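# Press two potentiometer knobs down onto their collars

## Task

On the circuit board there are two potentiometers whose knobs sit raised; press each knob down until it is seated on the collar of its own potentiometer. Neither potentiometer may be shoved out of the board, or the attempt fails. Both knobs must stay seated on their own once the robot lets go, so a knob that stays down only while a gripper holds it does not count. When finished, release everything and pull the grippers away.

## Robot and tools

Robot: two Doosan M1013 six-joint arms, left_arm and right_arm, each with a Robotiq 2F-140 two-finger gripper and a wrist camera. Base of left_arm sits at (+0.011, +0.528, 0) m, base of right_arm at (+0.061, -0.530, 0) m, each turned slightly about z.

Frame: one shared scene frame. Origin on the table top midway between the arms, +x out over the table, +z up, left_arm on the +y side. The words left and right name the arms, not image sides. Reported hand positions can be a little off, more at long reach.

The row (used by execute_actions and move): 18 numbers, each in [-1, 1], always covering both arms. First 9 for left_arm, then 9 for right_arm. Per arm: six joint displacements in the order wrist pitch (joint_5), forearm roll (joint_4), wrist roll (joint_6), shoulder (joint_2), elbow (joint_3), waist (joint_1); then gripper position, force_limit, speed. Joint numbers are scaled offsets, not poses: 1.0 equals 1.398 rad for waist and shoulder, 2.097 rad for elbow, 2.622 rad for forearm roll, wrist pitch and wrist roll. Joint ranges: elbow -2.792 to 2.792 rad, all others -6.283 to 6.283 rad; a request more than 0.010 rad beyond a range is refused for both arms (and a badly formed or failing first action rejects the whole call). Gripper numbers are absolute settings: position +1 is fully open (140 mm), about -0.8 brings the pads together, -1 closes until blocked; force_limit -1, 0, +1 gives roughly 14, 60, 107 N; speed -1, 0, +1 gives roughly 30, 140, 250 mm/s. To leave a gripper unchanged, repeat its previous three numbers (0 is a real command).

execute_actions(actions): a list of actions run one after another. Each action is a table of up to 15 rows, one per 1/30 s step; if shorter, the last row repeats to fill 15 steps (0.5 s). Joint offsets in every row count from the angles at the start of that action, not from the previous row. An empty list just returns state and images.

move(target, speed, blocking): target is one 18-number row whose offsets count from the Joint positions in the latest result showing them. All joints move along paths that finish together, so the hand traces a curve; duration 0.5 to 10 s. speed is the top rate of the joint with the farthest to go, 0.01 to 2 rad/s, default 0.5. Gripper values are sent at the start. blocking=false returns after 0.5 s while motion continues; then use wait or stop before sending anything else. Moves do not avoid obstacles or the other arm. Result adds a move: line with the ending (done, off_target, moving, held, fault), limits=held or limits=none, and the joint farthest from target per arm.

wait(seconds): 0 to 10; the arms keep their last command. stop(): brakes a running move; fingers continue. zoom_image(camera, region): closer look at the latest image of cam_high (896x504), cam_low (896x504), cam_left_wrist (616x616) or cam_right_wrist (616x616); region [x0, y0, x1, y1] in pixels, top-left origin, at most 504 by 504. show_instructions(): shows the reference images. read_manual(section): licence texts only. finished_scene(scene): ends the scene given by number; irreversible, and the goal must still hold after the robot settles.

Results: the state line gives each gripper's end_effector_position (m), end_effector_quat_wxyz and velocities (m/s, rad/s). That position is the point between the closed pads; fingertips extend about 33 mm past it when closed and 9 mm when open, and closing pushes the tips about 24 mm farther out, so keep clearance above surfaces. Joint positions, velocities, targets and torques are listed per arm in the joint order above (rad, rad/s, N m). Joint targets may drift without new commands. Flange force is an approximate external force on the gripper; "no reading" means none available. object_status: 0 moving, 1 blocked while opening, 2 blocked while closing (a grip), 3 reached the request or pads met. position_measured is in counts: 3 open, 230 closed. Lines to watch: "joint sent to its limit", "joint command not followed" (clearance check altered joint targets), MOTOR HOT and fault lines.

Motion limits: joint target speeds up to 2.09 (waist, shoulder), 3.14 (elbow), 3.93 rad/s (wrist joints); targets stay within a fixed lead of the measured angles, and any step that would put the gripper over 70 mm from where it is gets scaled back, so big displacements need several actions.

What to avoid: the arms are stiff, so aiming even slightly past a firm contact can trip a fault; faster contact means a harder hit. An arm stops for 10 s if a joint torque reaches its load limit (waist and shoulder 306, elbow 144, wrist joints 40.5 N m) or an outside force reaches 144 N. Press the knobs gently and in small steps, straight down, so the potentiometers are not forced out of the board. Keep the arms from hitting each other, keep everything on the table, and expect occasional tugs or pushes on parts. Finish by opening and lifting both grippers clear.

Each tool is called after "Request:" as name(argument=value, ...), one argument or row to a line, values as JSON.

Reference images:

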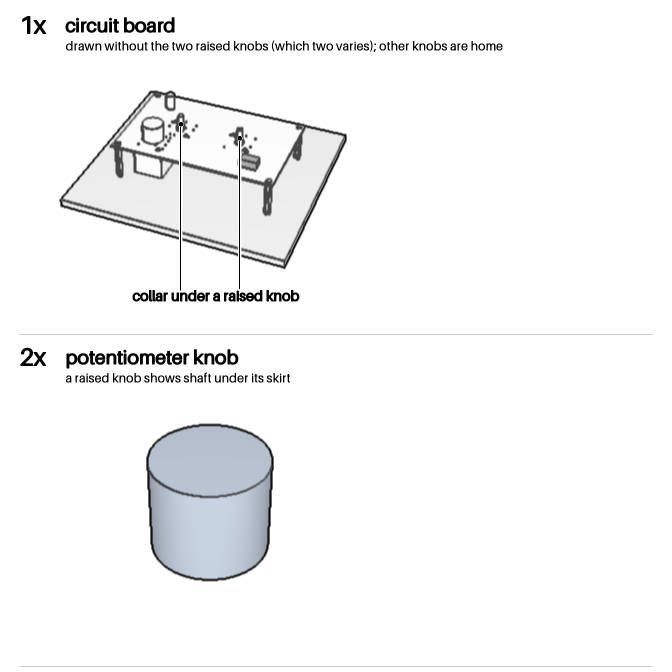

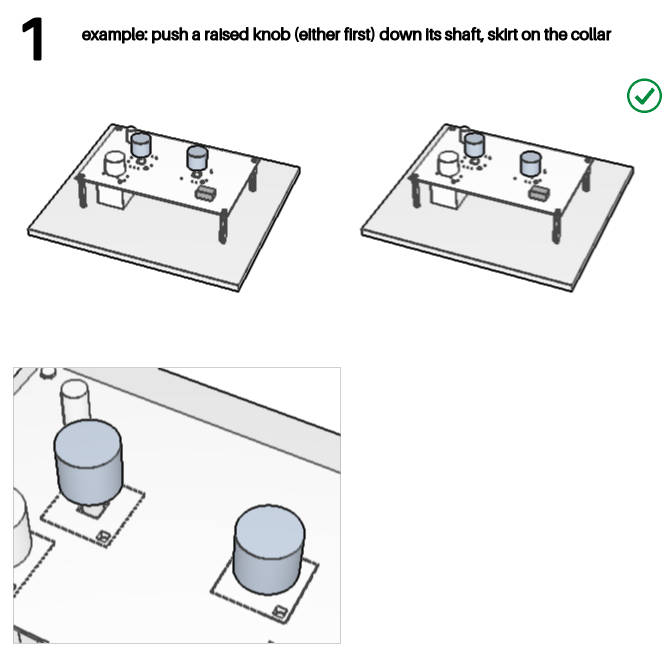

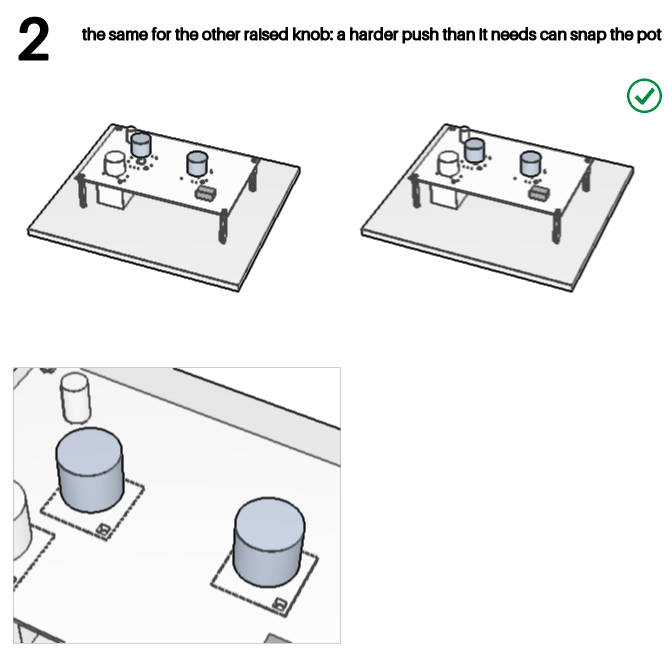

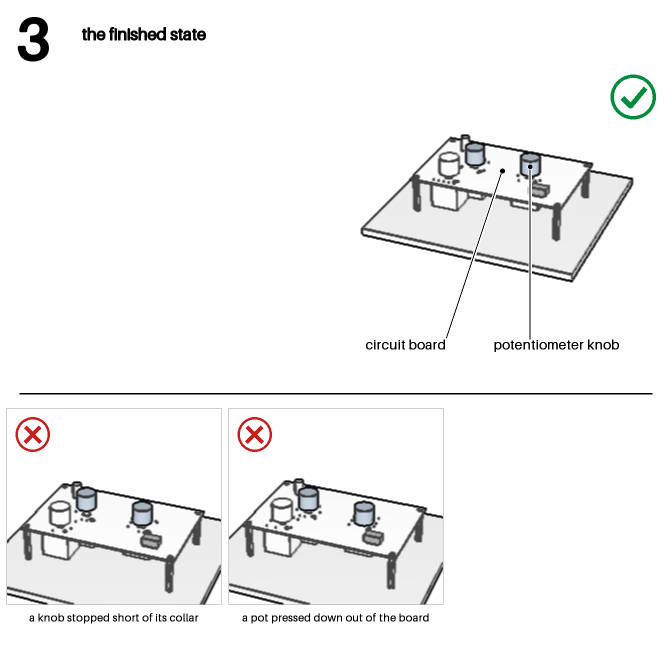

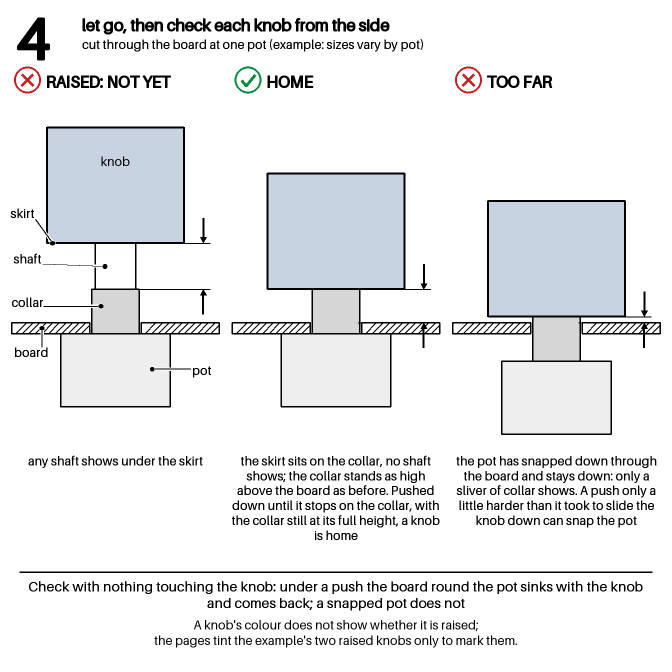

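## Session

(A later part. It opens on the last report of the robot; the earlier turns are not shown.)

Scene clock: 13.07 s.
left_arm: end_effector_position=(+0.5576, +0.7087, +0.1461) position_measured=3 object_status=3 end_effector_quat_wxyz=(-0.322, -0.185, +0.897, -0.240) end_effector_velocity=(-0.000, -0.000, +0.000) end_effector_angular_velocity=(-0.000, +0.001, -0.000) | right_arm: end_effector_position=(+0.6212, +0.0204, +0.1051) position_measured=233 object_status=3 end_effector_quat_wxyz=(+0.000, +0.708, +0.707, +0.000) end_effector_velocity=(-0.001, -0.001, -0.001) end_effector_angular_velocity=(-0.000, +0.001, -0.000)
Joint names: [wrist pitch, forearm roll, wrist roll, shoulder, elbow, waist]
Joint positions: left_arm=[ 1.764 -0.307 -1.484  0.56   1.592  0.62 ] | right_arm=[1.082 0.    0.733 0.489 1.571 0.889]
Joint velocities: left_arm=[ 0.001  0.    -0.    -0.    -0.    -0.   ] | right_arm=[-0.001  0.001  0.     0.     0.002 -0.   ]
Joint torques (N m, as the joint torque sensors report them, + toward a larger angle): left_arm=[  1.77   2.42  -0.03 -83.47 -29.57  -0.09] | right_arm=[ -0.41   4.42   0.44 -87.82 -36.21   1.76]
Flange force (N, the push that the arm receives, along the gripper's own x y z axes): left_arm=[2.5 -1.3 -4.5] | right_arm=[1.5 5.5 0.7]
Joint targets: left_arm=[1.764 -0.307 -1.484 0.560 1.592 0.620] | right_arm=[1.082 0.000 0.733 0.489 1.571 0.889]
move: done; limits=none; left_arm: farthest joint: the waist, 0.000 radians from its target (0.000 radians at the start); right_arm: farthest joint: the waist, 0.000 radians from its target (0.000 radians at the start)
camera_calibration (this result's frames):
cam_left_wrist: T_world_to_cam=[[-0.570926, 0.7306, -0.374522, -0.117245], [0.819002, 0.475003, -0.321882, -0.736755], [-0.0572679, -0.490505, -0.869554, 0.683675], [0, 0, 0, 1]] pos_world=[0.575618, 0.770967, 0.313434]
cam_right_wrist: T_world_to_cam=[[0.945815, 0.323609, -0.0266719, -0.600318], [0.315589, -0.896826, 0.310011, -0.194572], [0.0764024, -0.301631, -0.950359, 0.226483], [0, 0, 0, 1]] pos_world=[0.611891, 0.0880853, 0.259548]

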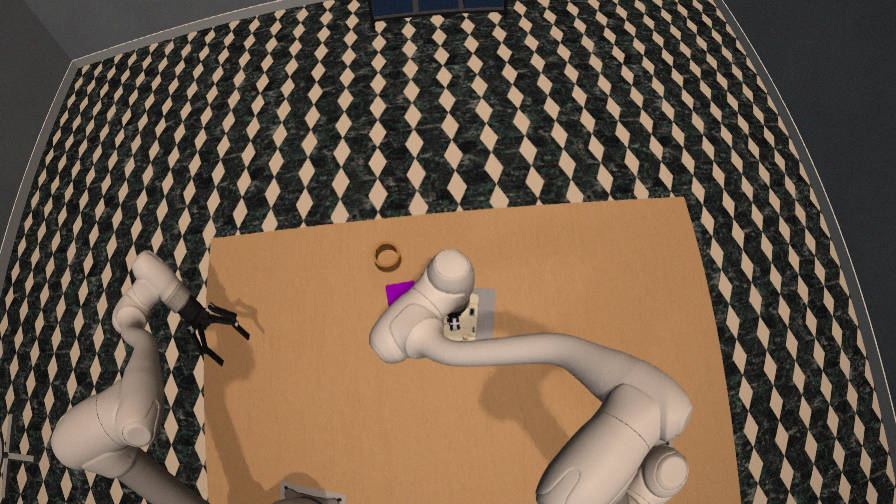

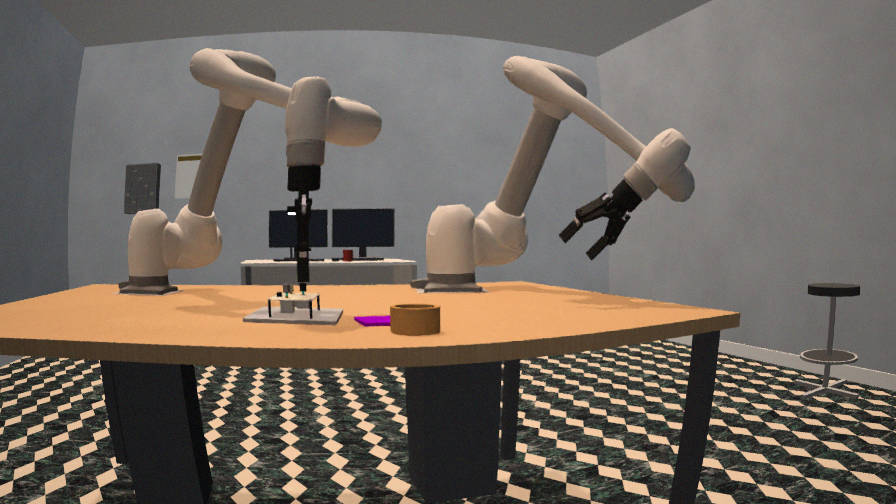

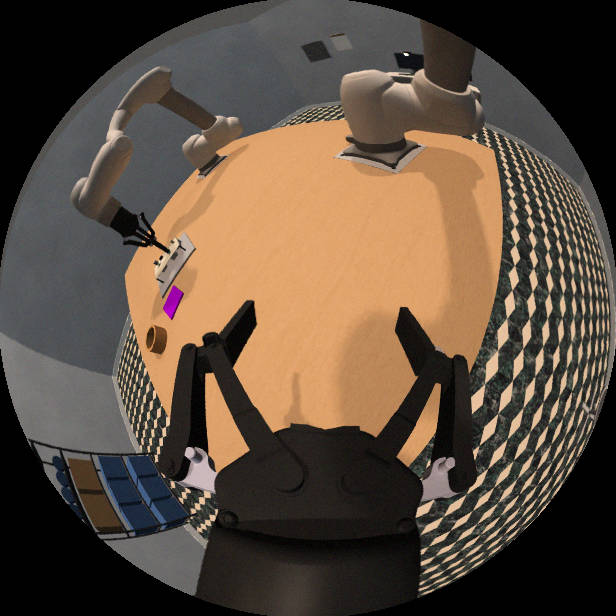

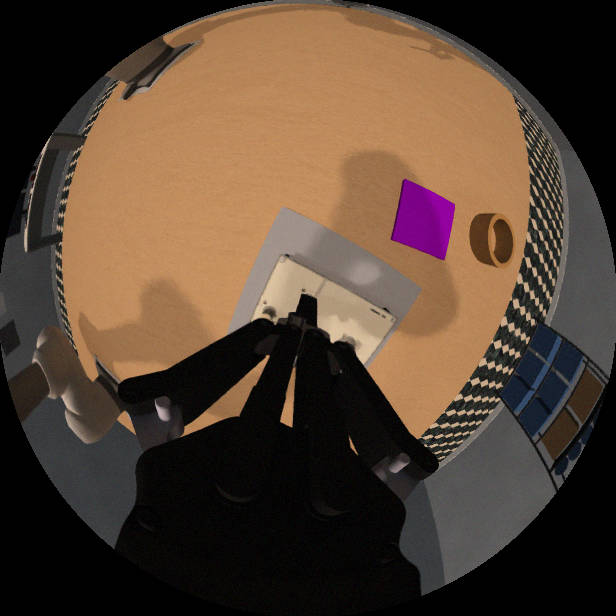

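Request:
execute_actions(
  actions=[
    [[0,0,0,0,0,0,1,0,0, -0.000904,0,0,0.000792,0.000603,0,-1,0,0.5]],
  ],
)

Scene clock: 13.73 s.
left_arm: end_effector_position=(+0.5576, +0.7087, +0.1461) position_measured=3 object_status=3 end_effector_quat_wxyz=(-0.322, -0.185, +0.897, -0.240) end_effector_velocity=(+0.001, +0.000, +0.001) end_effector_angular_velocity=(+0.001, -0.002, -0.001) | right_arm: end_effector_position=(+0.6211, +0.0204, +0.1036) position_measured=233 object_status=3 end_effector_quat_wxyz=(+0.000, +0.708, +0.707, +0.000) end_effector_velocity=(-0.000, +0.000, -0.000) end_effector_angular_velocity=(+0.001, +0.000, -0.000)
Joint names: [wrist pitch, forearm roll, wrist roll, shoulder, elbow, waist]
Joint positions: left_arm=[ 1.764 -0.307 -1.484  0.56   1.592  0.62 ] | right_arm=[1.08  0.    0.733 0.49  1.572 0.889]
Joint velocities: left_arm=[ 0.     0.    -0.    -0.    -0.003 -0.001] | right_arm=[-0.001  0.001 -0.    -0.     0.    -0.   ]
Joint torques (N m, as the joint torque sensors report them, + toward a larger angle): left_arm=[  1.58   2.46   0.04 -85.24 -29.78  -0.07] | right_arm=[  0.13   3.91   0.12 -87.64 -36.95   3.57]
Flange force (N, the push that the arm receives, along the gripper's own x y z axes): left_arm=[0.3 -1.1 -5.3] | right_arm=[-1.7 5.0 2.0]
Joint targets: left_arm=[1.764 -0.307 -1.484 0.560 1.592 0.620] | right_arm=[1.080 0.000 0.733 0.490 1.572 0.889]
camera_calibration (this result's frames):
cam_left_wrist: T_world_to_cam=[[-0.570926, 0.7306, -0.374522, -0.117245], [0.819002, 0.475003, -0.321882, -0.736755], [-0.057268, -0.490506, -0.869554, 0.683676], [0, 0, 0, 1]] pos_world=[0.575618, 0.770967, 0.313434]
cam_right_wrist: T_world_to_cam=[[0.945815, 0.323609, -0.0266715, -0.600341], [0.31559, -0.896826, 0.310011, -0.194117], [0.0764027, -0.301631, -0.950359, 0.225065], [0, 0, 0, 1]] pos_world=[0.611877, 0.0880736, 0.258059]

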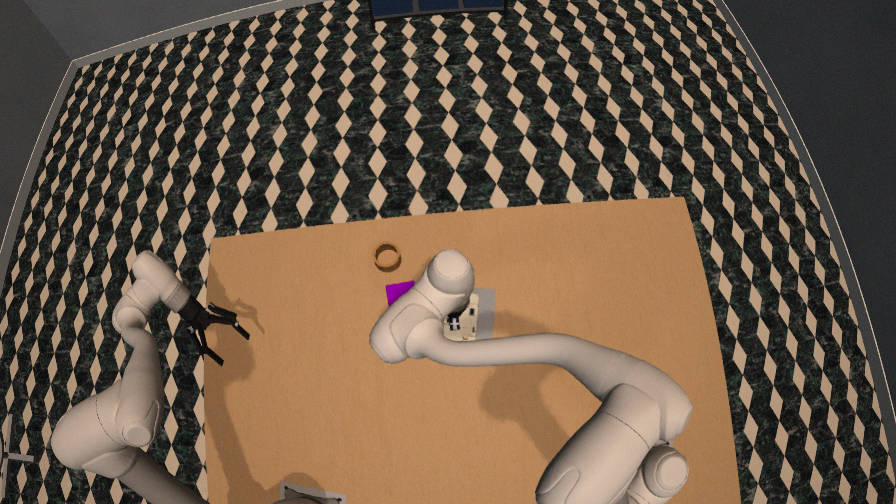

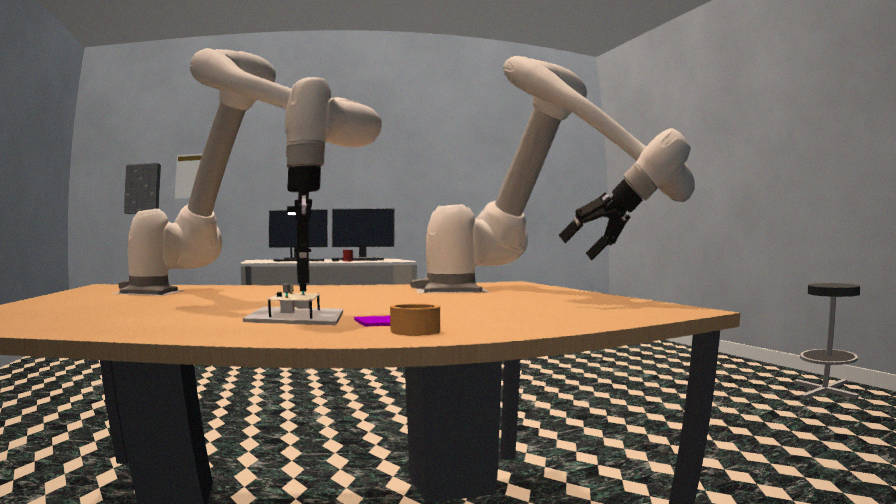

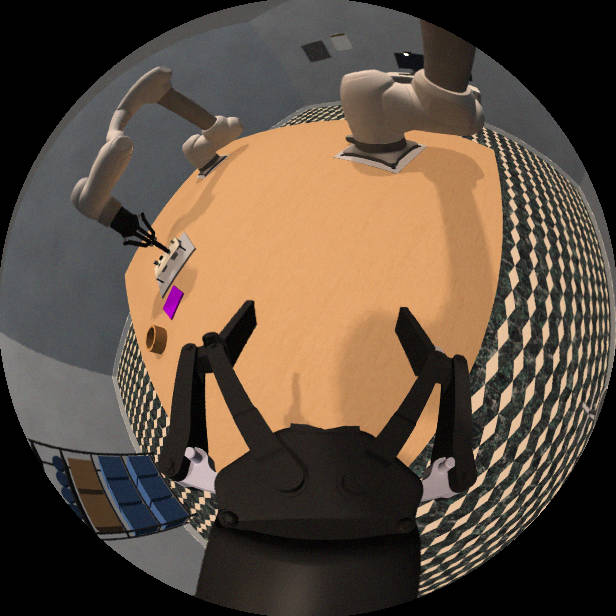

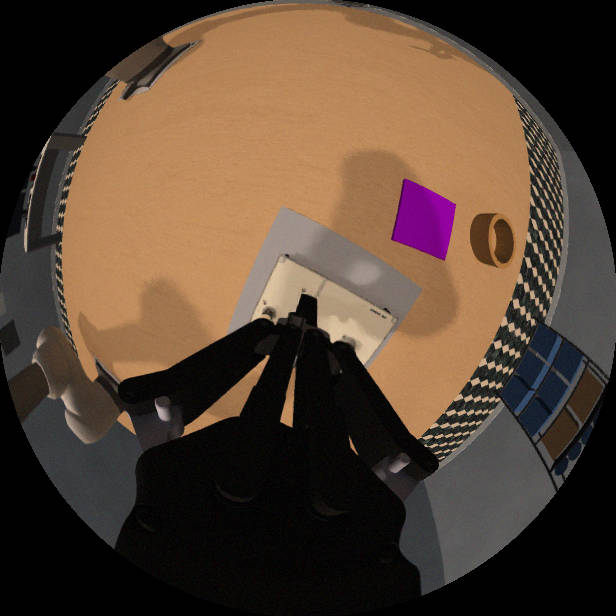

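Request:
execute_actions(
  actions=[
    [[0,0,0,0,0,0,1,0,0, -0.000301,0,0,0.000264,0.000201,0,-1,0,0.5]],
  ],
)

Scene clock: 14.30 s.
left_arm: end_effector_position=(+0.5576, +0.7087, +0.1461) position_measured=3 object_status=3 end_effector_quat_wxyz=(-0.322, -0.185, +0.897, -0.240) end_effector_velocity=(-0.001, +0.000, -0.000) end_effector_angular_velocity=(-0.001, +0.001, +0.001) | right_arm: end_effector_position=(+0.6211, +0.0204, +0.1031) position_measured=233 object_status=3 end_effector_quat_wxyz=(+0.000, +0.708, +0.707, +0.000) end_effector_velocity=(-0.000, -0.000, -0.000) end_effector_angular_velocity=(-0.001, +0.001, +0.000)
Joint names: [wrist pitch, forearm roll, wrist roll, shoulder, elbow, waist]
Joint positions: left_arm=[ 1.764 -0.307 -1.484  0.56   1.592  0.62 ] | right_arm=[1.079 0.    0.733 0.49  1.572 0.889]
Joint velocities: left_arm=[0.    0.    0.    0.    0.001 0.001] | right_arm=[ 0.001 -0.     0.     0.     0.    -0.   ]
Joint torques (N m, as the joint torque sensors report them, + toward a larger angle): left_arm=[  1.6    2.48  -0.09 -83.89 -29.72  -1.12] | right_arm=[ -0.35   3.72   0.02 -87.31 -36.33   0.88]
Flange force (N, the push that the arm receives, along the gripper's own x y z axes): left_arm=[2.6 0.3 -5.0] | right_arm=[1.9 3.5 0.5]
Joint targets: left_arm=[1.764 -0.307 -1.484 0.560 1.592 0.620] | right_arm=[1.079 0.000 0.733 0.490 1.572 0.889]
camera_calibration (this result's frames):
cam_left_wrist: T_world_to_cam=[[-0.570926, 0.7306, -0.374523, -0.117245], [0.819002, 0.475003, -0.321882, -0.736755], [-0.057268, -0.490506, -0.869554, 0.683676], [0, 0, 0, 1]] pos_world=[0.575618, 0.770967, 0.313434]
cam_right_wrist: T_world_to_cam=[[0.945815, 0.323609, -0.0266722, -0.600348], [0.31559, -0.896826, 0.310012, -0.193965], [0.0764022, -0.301631, -0.950359, 0.224593], [0, 0, 0, 1]] pos_world=[0.611873, 0.088069, 0.257563]

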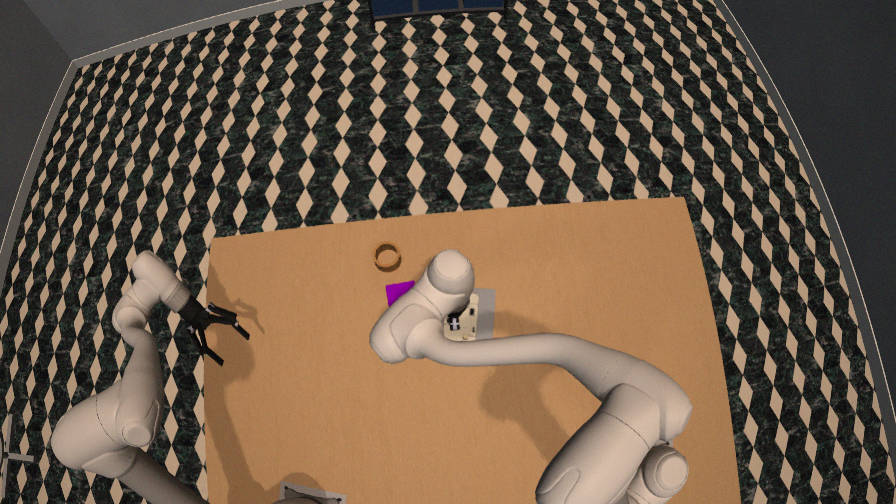

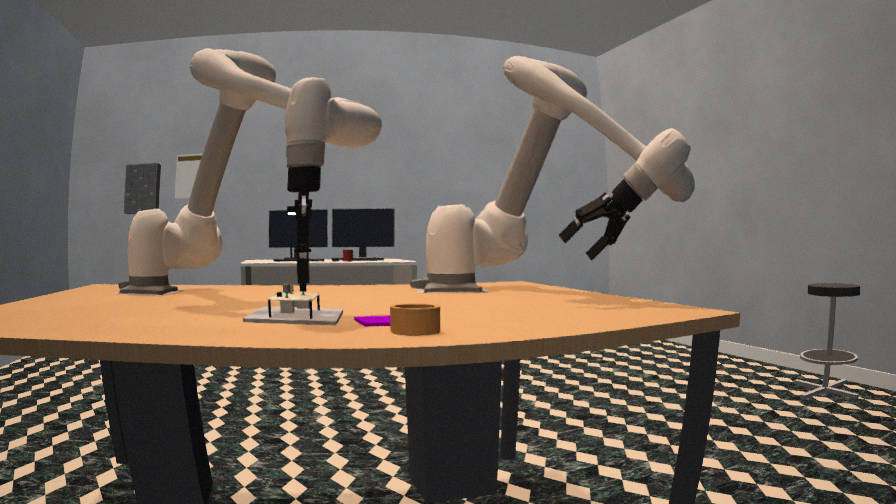

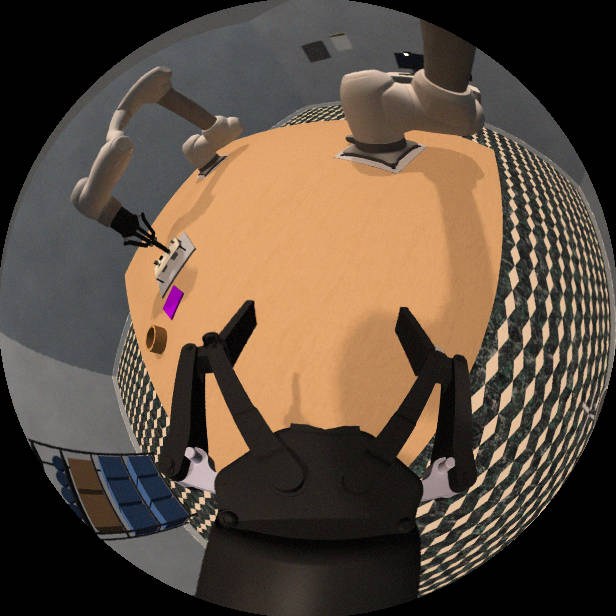

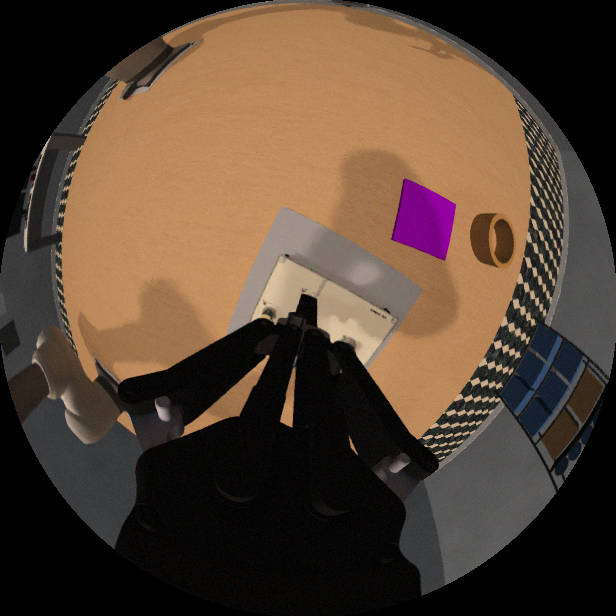

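Request:
execute_actions(
  actions=[
    [[0,0,0,0,0,0,1,0,0, -0.000301,0,0,0.000264,0.000201,0,-1,0,0.5]],
  ],
)

Request:
zoom_image(
  camera="cam_low",
  region=[270, 260, 326, 308],
)

Scene clock: 14.97 s.
left_arm: end_effector_position=(+0.5576, +0.7087, +0.1461) position_measured=3 object_status=3 end_effector_quat_wxyz=(-0.322, -0.185, +0.897, -0.240) end_effector_velocity=(+0.001, +0.001, +0.001) end_effector_angular_velocity=(+0.001, -0.002, +0.001) | right_arm: end_effector_position=(+0.6211, +0.0204, +0.1026) position_measured=233 object_status=3 end_effector_quat_wxyz=(+0.000, +0.708, +0.707, +0.000) end_effector_velocity=(+0.000, -0.000, +0.000) end_effector_angular_velocity=(-0.000, -0.001, +0.001)
Joint names: [wrist pitch, forearm roll, wrist roll, shoulder, elbow, waist]
Joint positions: left_arm=[ 1.764 -0.307 -1.484  0.56   1.592  0.62 ] | right_arm=[1.078 0.    0.733 0.49  1.573 0.889]
Joint velocities: left_arm=[ 0.001  0.    -0.    -0.    -0.002  0.001] | right_arm=[ 0.    -0.001 -0.001  0.    -0.    -0.   ]
Joint torques (N m, as the joint torque sensors report them, + toward a larger angle): left_arm=[  1.78   2.43   0.04 -83.61 -29.81  -1.24] | right_arm=[ -0.13   4.21   0.22 -88.72 -36.95   2.14]
Flange force (N, the push that the arm receives, along the gripper's own x y z axes): left_arm=[3.3 0.3 -4.7] | right_arm=[0.7 5.1 2.5]
Joint targets: left_arm=[1.764 -0.307 -1.484 0.560 1.592 0.620] | right_arm=[1.078 0.000 0.733 0.490 1.573 0.889]
camera_calibration (this result's frames):
cam_left_wrist: T_world_to_cam=[[-0.570926, 0.7306, -0.374522, -0.117245], [0.819002, 0.475003, -0.321882, -0.736755], [-0.0572679, -0.490505, -0.869554, 0.683675], [0, 0, 0, 1]] pos_world=[0.575618, 0.770967, 0.313434]
cam_right_wrist: T_world_to_cam=[[0.945815, 0.323609, -0.026672, -0.600355], [0.31559, -0.896826, 0.310012, -0.193814], [0.0764024, -0.301631, -0.950359, 0.224121], [0, 0, 0, 1]] pos_world=[0.611867, 0.0880644, 0.257067]

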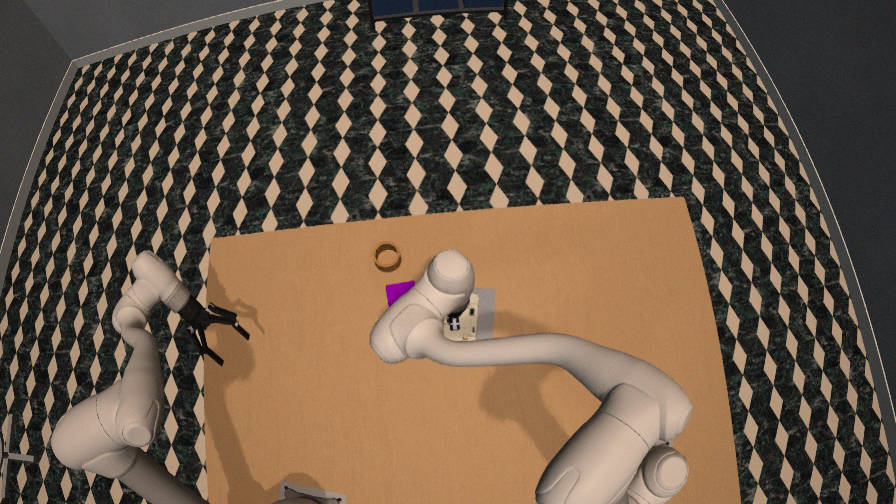

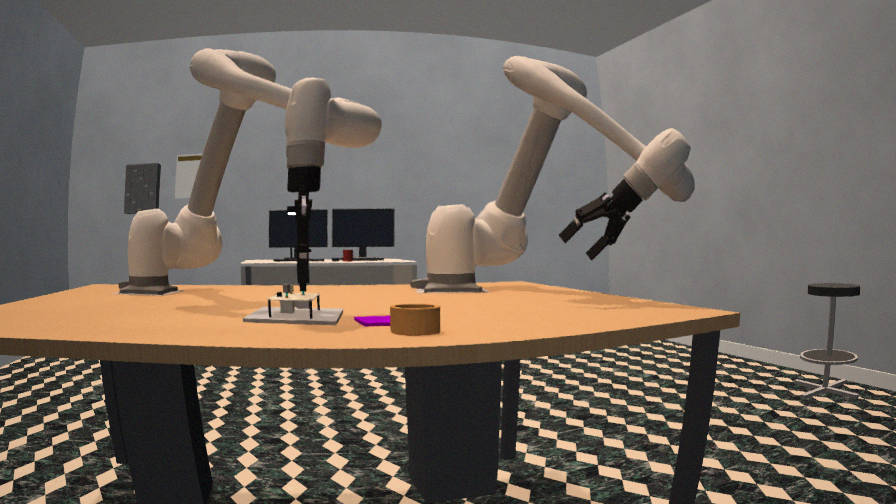

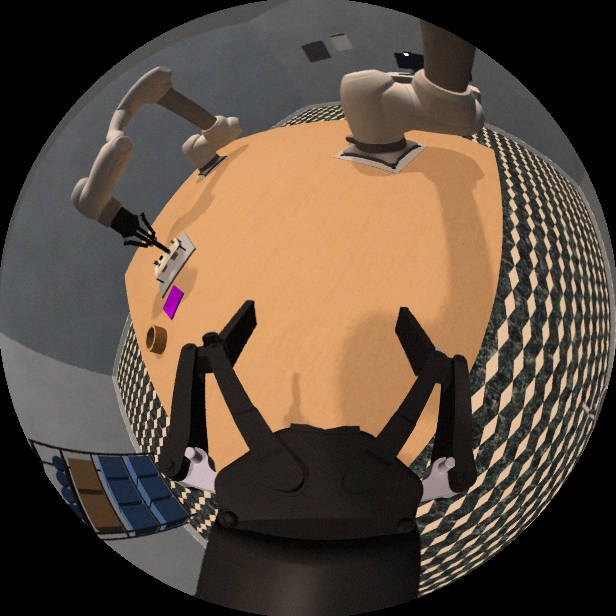

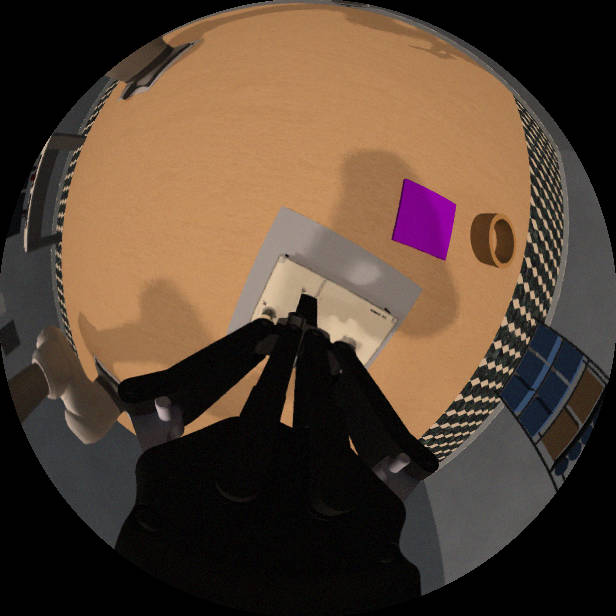

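Region (270, 260, 326, 308) of cam_low's 896x504 image, scaled by 9.000, with more detail than that image has; it fills the top 432 rows of this view, and the rest is white.

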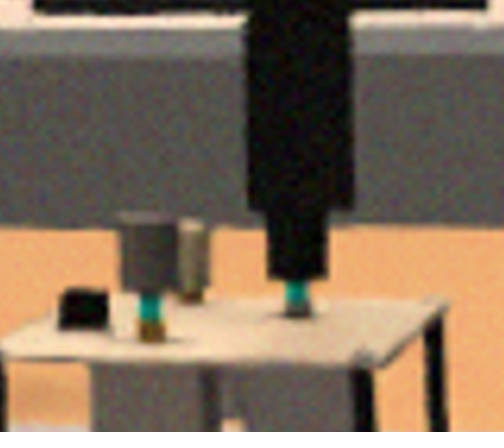

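Request:
execute_actions(
  actions=[
    [[0,0,0,0,0,0,1,0,0, -0.000301,0,0,0.000264,0.000201,0,-1,0,0.5]],
  ],
)

Scene clock: 15.53 s.
left_arm: end_effector_position=(+0.5576, +0.7087, +0.1461) position_measured=3 object_status=3 end_effector_quat_wxyz=(-0.322, -0.185, +0.897, -0.240) end_effector_velocity=(-0.000, -0.001, -0.000) end_effector_angular_velocity=(-0.000, +0.001, -0.001) | right_arm: end_effector_position=(+0.6211, +0.0204, +0.1021) position_measured=233 object_status=3 end_effector_quat_wxyz=(+0.000, +0.708, +0.707, +0.000) end_effector_velocity=(-0.001, +0.000, -0.000) end_effector_angular_velocity=(+0.001, +0.002, -0.001)
Joint names: [wrist pitch, forearm roll, wrist roll, shoulder, elbow, waist]
Joint positions: left_arm=[ 1.764 -0.307 -1.484  0.56   1.592  0.62 ] | right_arm=[1.077 0.    0.733 0.491 1.573 0.889]
Joint velocities: left_arm=[-0.     0.    -0.     0.     0.001 -0.001] | right_arm=[ 0.001  0.002  0.    -0.     0.    -0.   ]
Joint torques (N m, as the joint torque sensors report them, + toward a larger angle): left_arm=[  1.78   2.34  -0.05 -84.45 -29.72  -0.46] | right_arm=[ -0.14   3.97   0.2  -89.1  -34.6    2.82]
Flange force (N, the push that the arm receives, along the gripper's own x y z axes): left_arm=[1.0 -0.5 -4.5] | right_arm=[4.2 9.7 0.9]
Joint targets: left_arm=[1.764 -0.307 -1.484 0.560 1.592 0.620] | right_arm=[1.077 0.000 0.733 0.491 1.573 0.889]
camera_calibration (this result's frames):
cam_right_wrist: T_world_to_cam=[[0.945815, 0.323609, -0.0266654, -0.600364], [0.315588, -0.896827, 0.310009, -0.193662], [0.0764075, -0.301626, -0.95036, 0.22365], [0, 0, 0, 1]] pos_world=[0.611863, 0.0880603, 0.256576]

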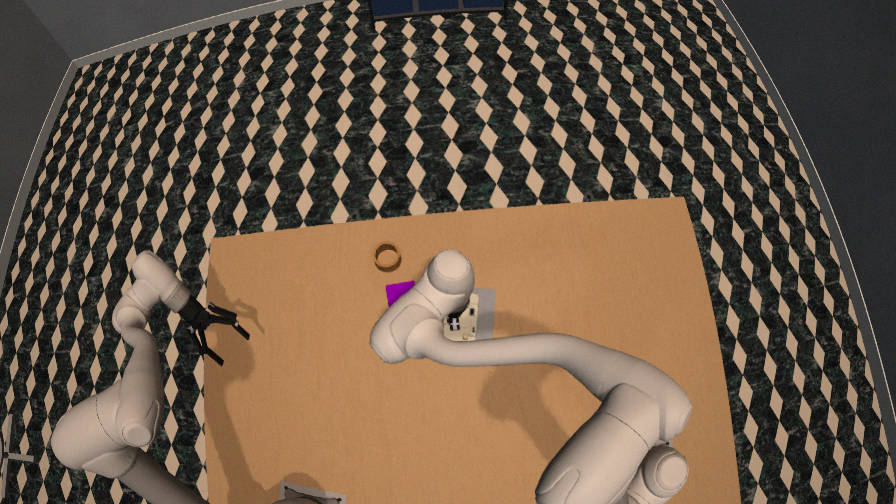

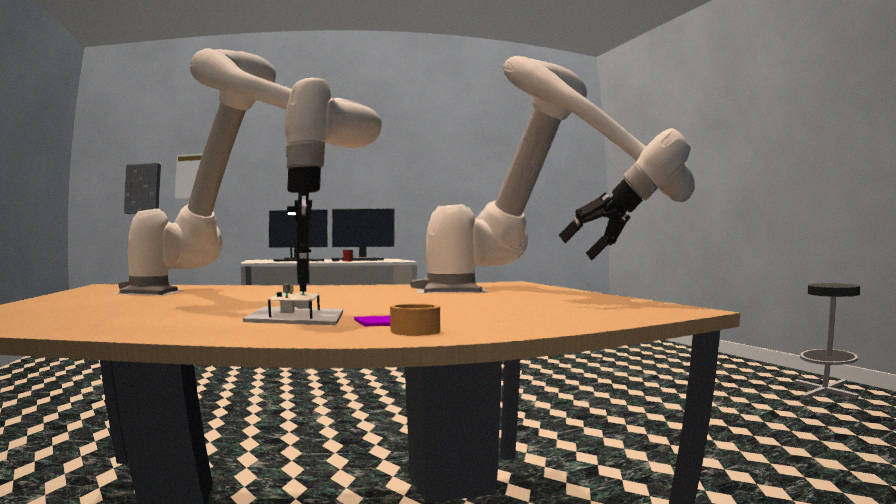

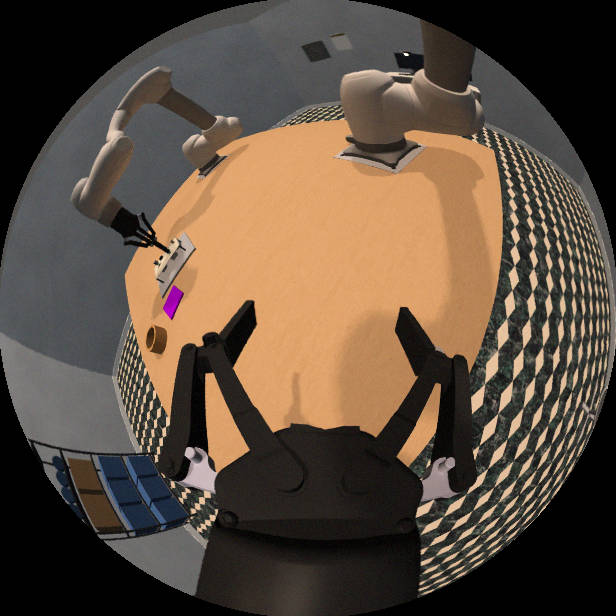

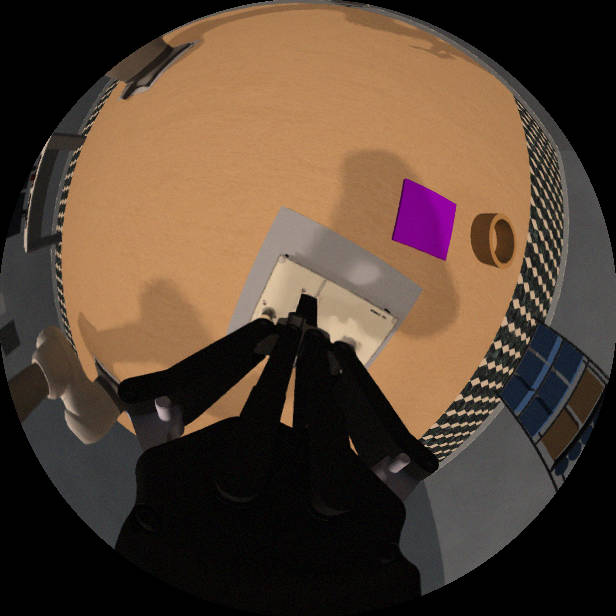

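Request:
execute_actions(
  actions=[
    [[0,0,0,0,0,0,1,0,0, -0.000301,0,0,0.000264,0.000201,0,-1,0,0.5]],
  ],
)

Scene clock: 16.10 s.
left_arm: end_effector_position=(+0.5576, +0.7087, +0.1461) position_measured=3 object_status=3 end_effector_quat_wxyz=(-0.322, -0.185, +0.897, -0.240) end_effector_velocity=(-0.000, +0.000, -0.000) end_effector_angular_velocity=(+0.001, +0.000, +0.001) | right_arm: end_effector_position=(+0.6211, +0.0204, +0.1016) position_measured=233 object_status=3 end_effector_quat_wxyz=(+0.000, +0.708, +0.707, +0.000) end_effector_velocity=(-0.001, +0.000, -0.000) end_effector_angular_velocity=(+0.000, +0.002, -0.000)
Joint names: [wrist pitch, forearm roll, wrist roll, shoulder, elbow, waist]
Joint positions: left_arm=[ 1.764 -0.307 -1.484  0.56   1.592  0.62 ] | right_arm=[1.077 0.    0.733 0.491 1.574 0.889]
Joint velocities: left_arm=[-0.    -0.    -0.001 -0.    -0.     0.001] | right_arm=[ 0.001  0.002 -0.001 -0.     0.     0.   ]
Joint torques (N m, as the joint torque sensors report them, + toward a larger angle): left_arm=[  1.66   2.53   0.02 -84.48 -29.7   -1.42] | right_arm=[ -0.2    4.31   0.3  -83.87 -35.13   5.71]
Flange force (N, the push that the arm receives, along the gripper's own x y z axes): left_arm=[1.4 0.5 -5.3] | right_arm=[-4.8 6.0 -2.9]
Joint targets: left_arm=[1.764 -0.307 -1.484 0.560 1.592 0.620] | right_arm=[1.077 0.000 0.733 0.491 1.574 0.889]
camera_calibration (this result's frames):
cam_left_wrist: T_world_to_cam=[[-0.570926, 0.7306, -0.374523, -0.117245], [0.819002, 0.475003, -0.321882, -0.736755], [-0.057268, -0.490506, -0.869554, 0.683676], [0, 0, 0, 1]] pos_world=[0.575618, 0.770967, 0.313434]
cam_right_wrist: T_world_to_cam=[[0.945815, 0.323609, -0.0266583, -0.600373], [0.315586, -0.896829, 0.310006, -0.193511], [0.0764129, -0.301621, -0.950361, 0.223179], [0, 0, 0, 1]] pos_world=[0.611858, 0.0880561, 0.256085]

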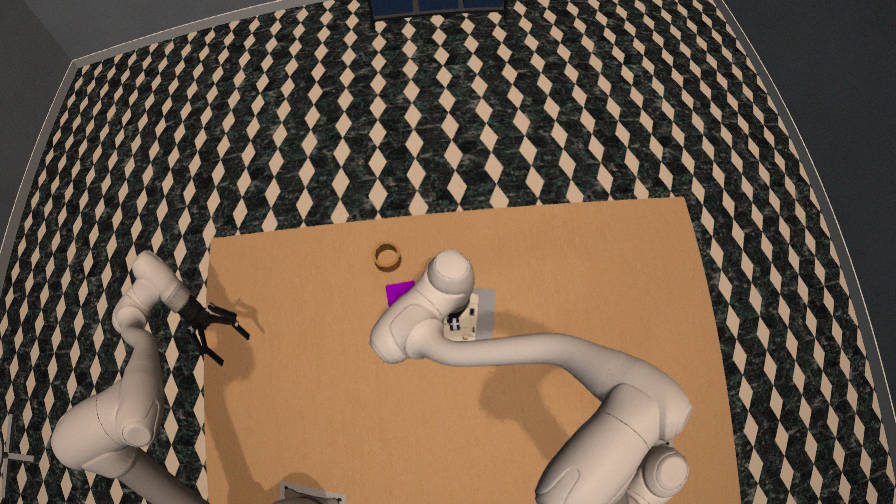

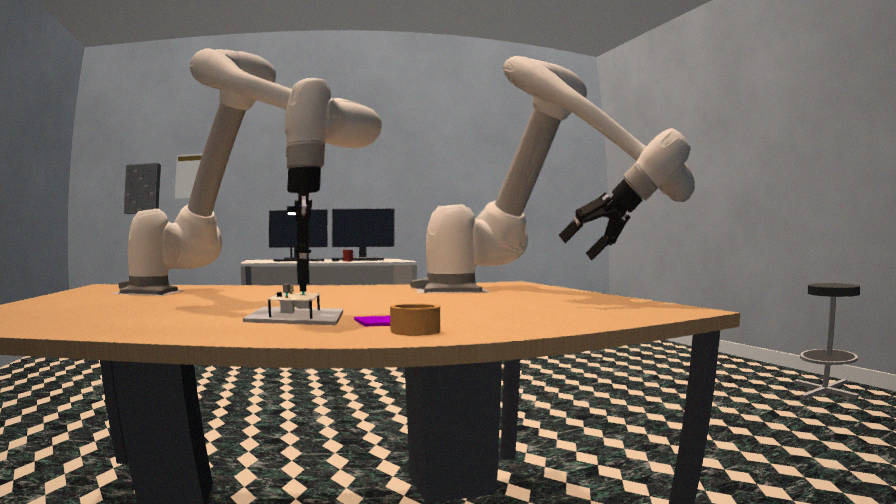

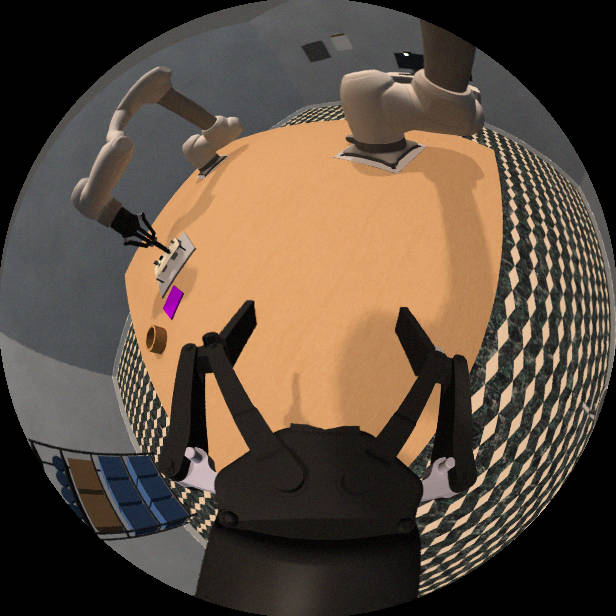

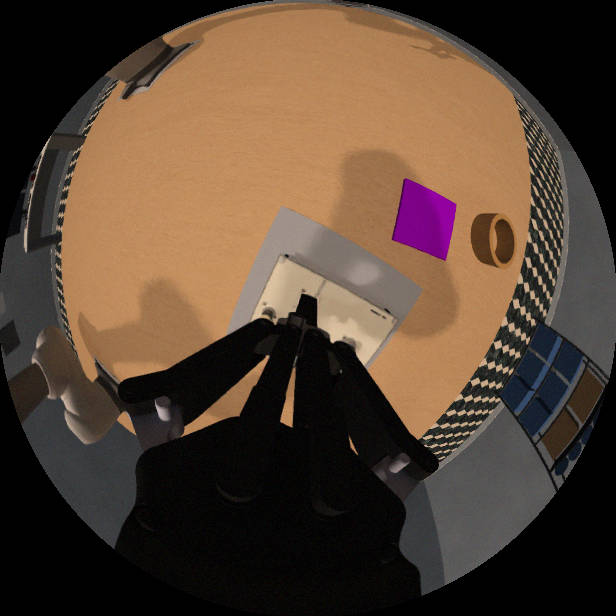

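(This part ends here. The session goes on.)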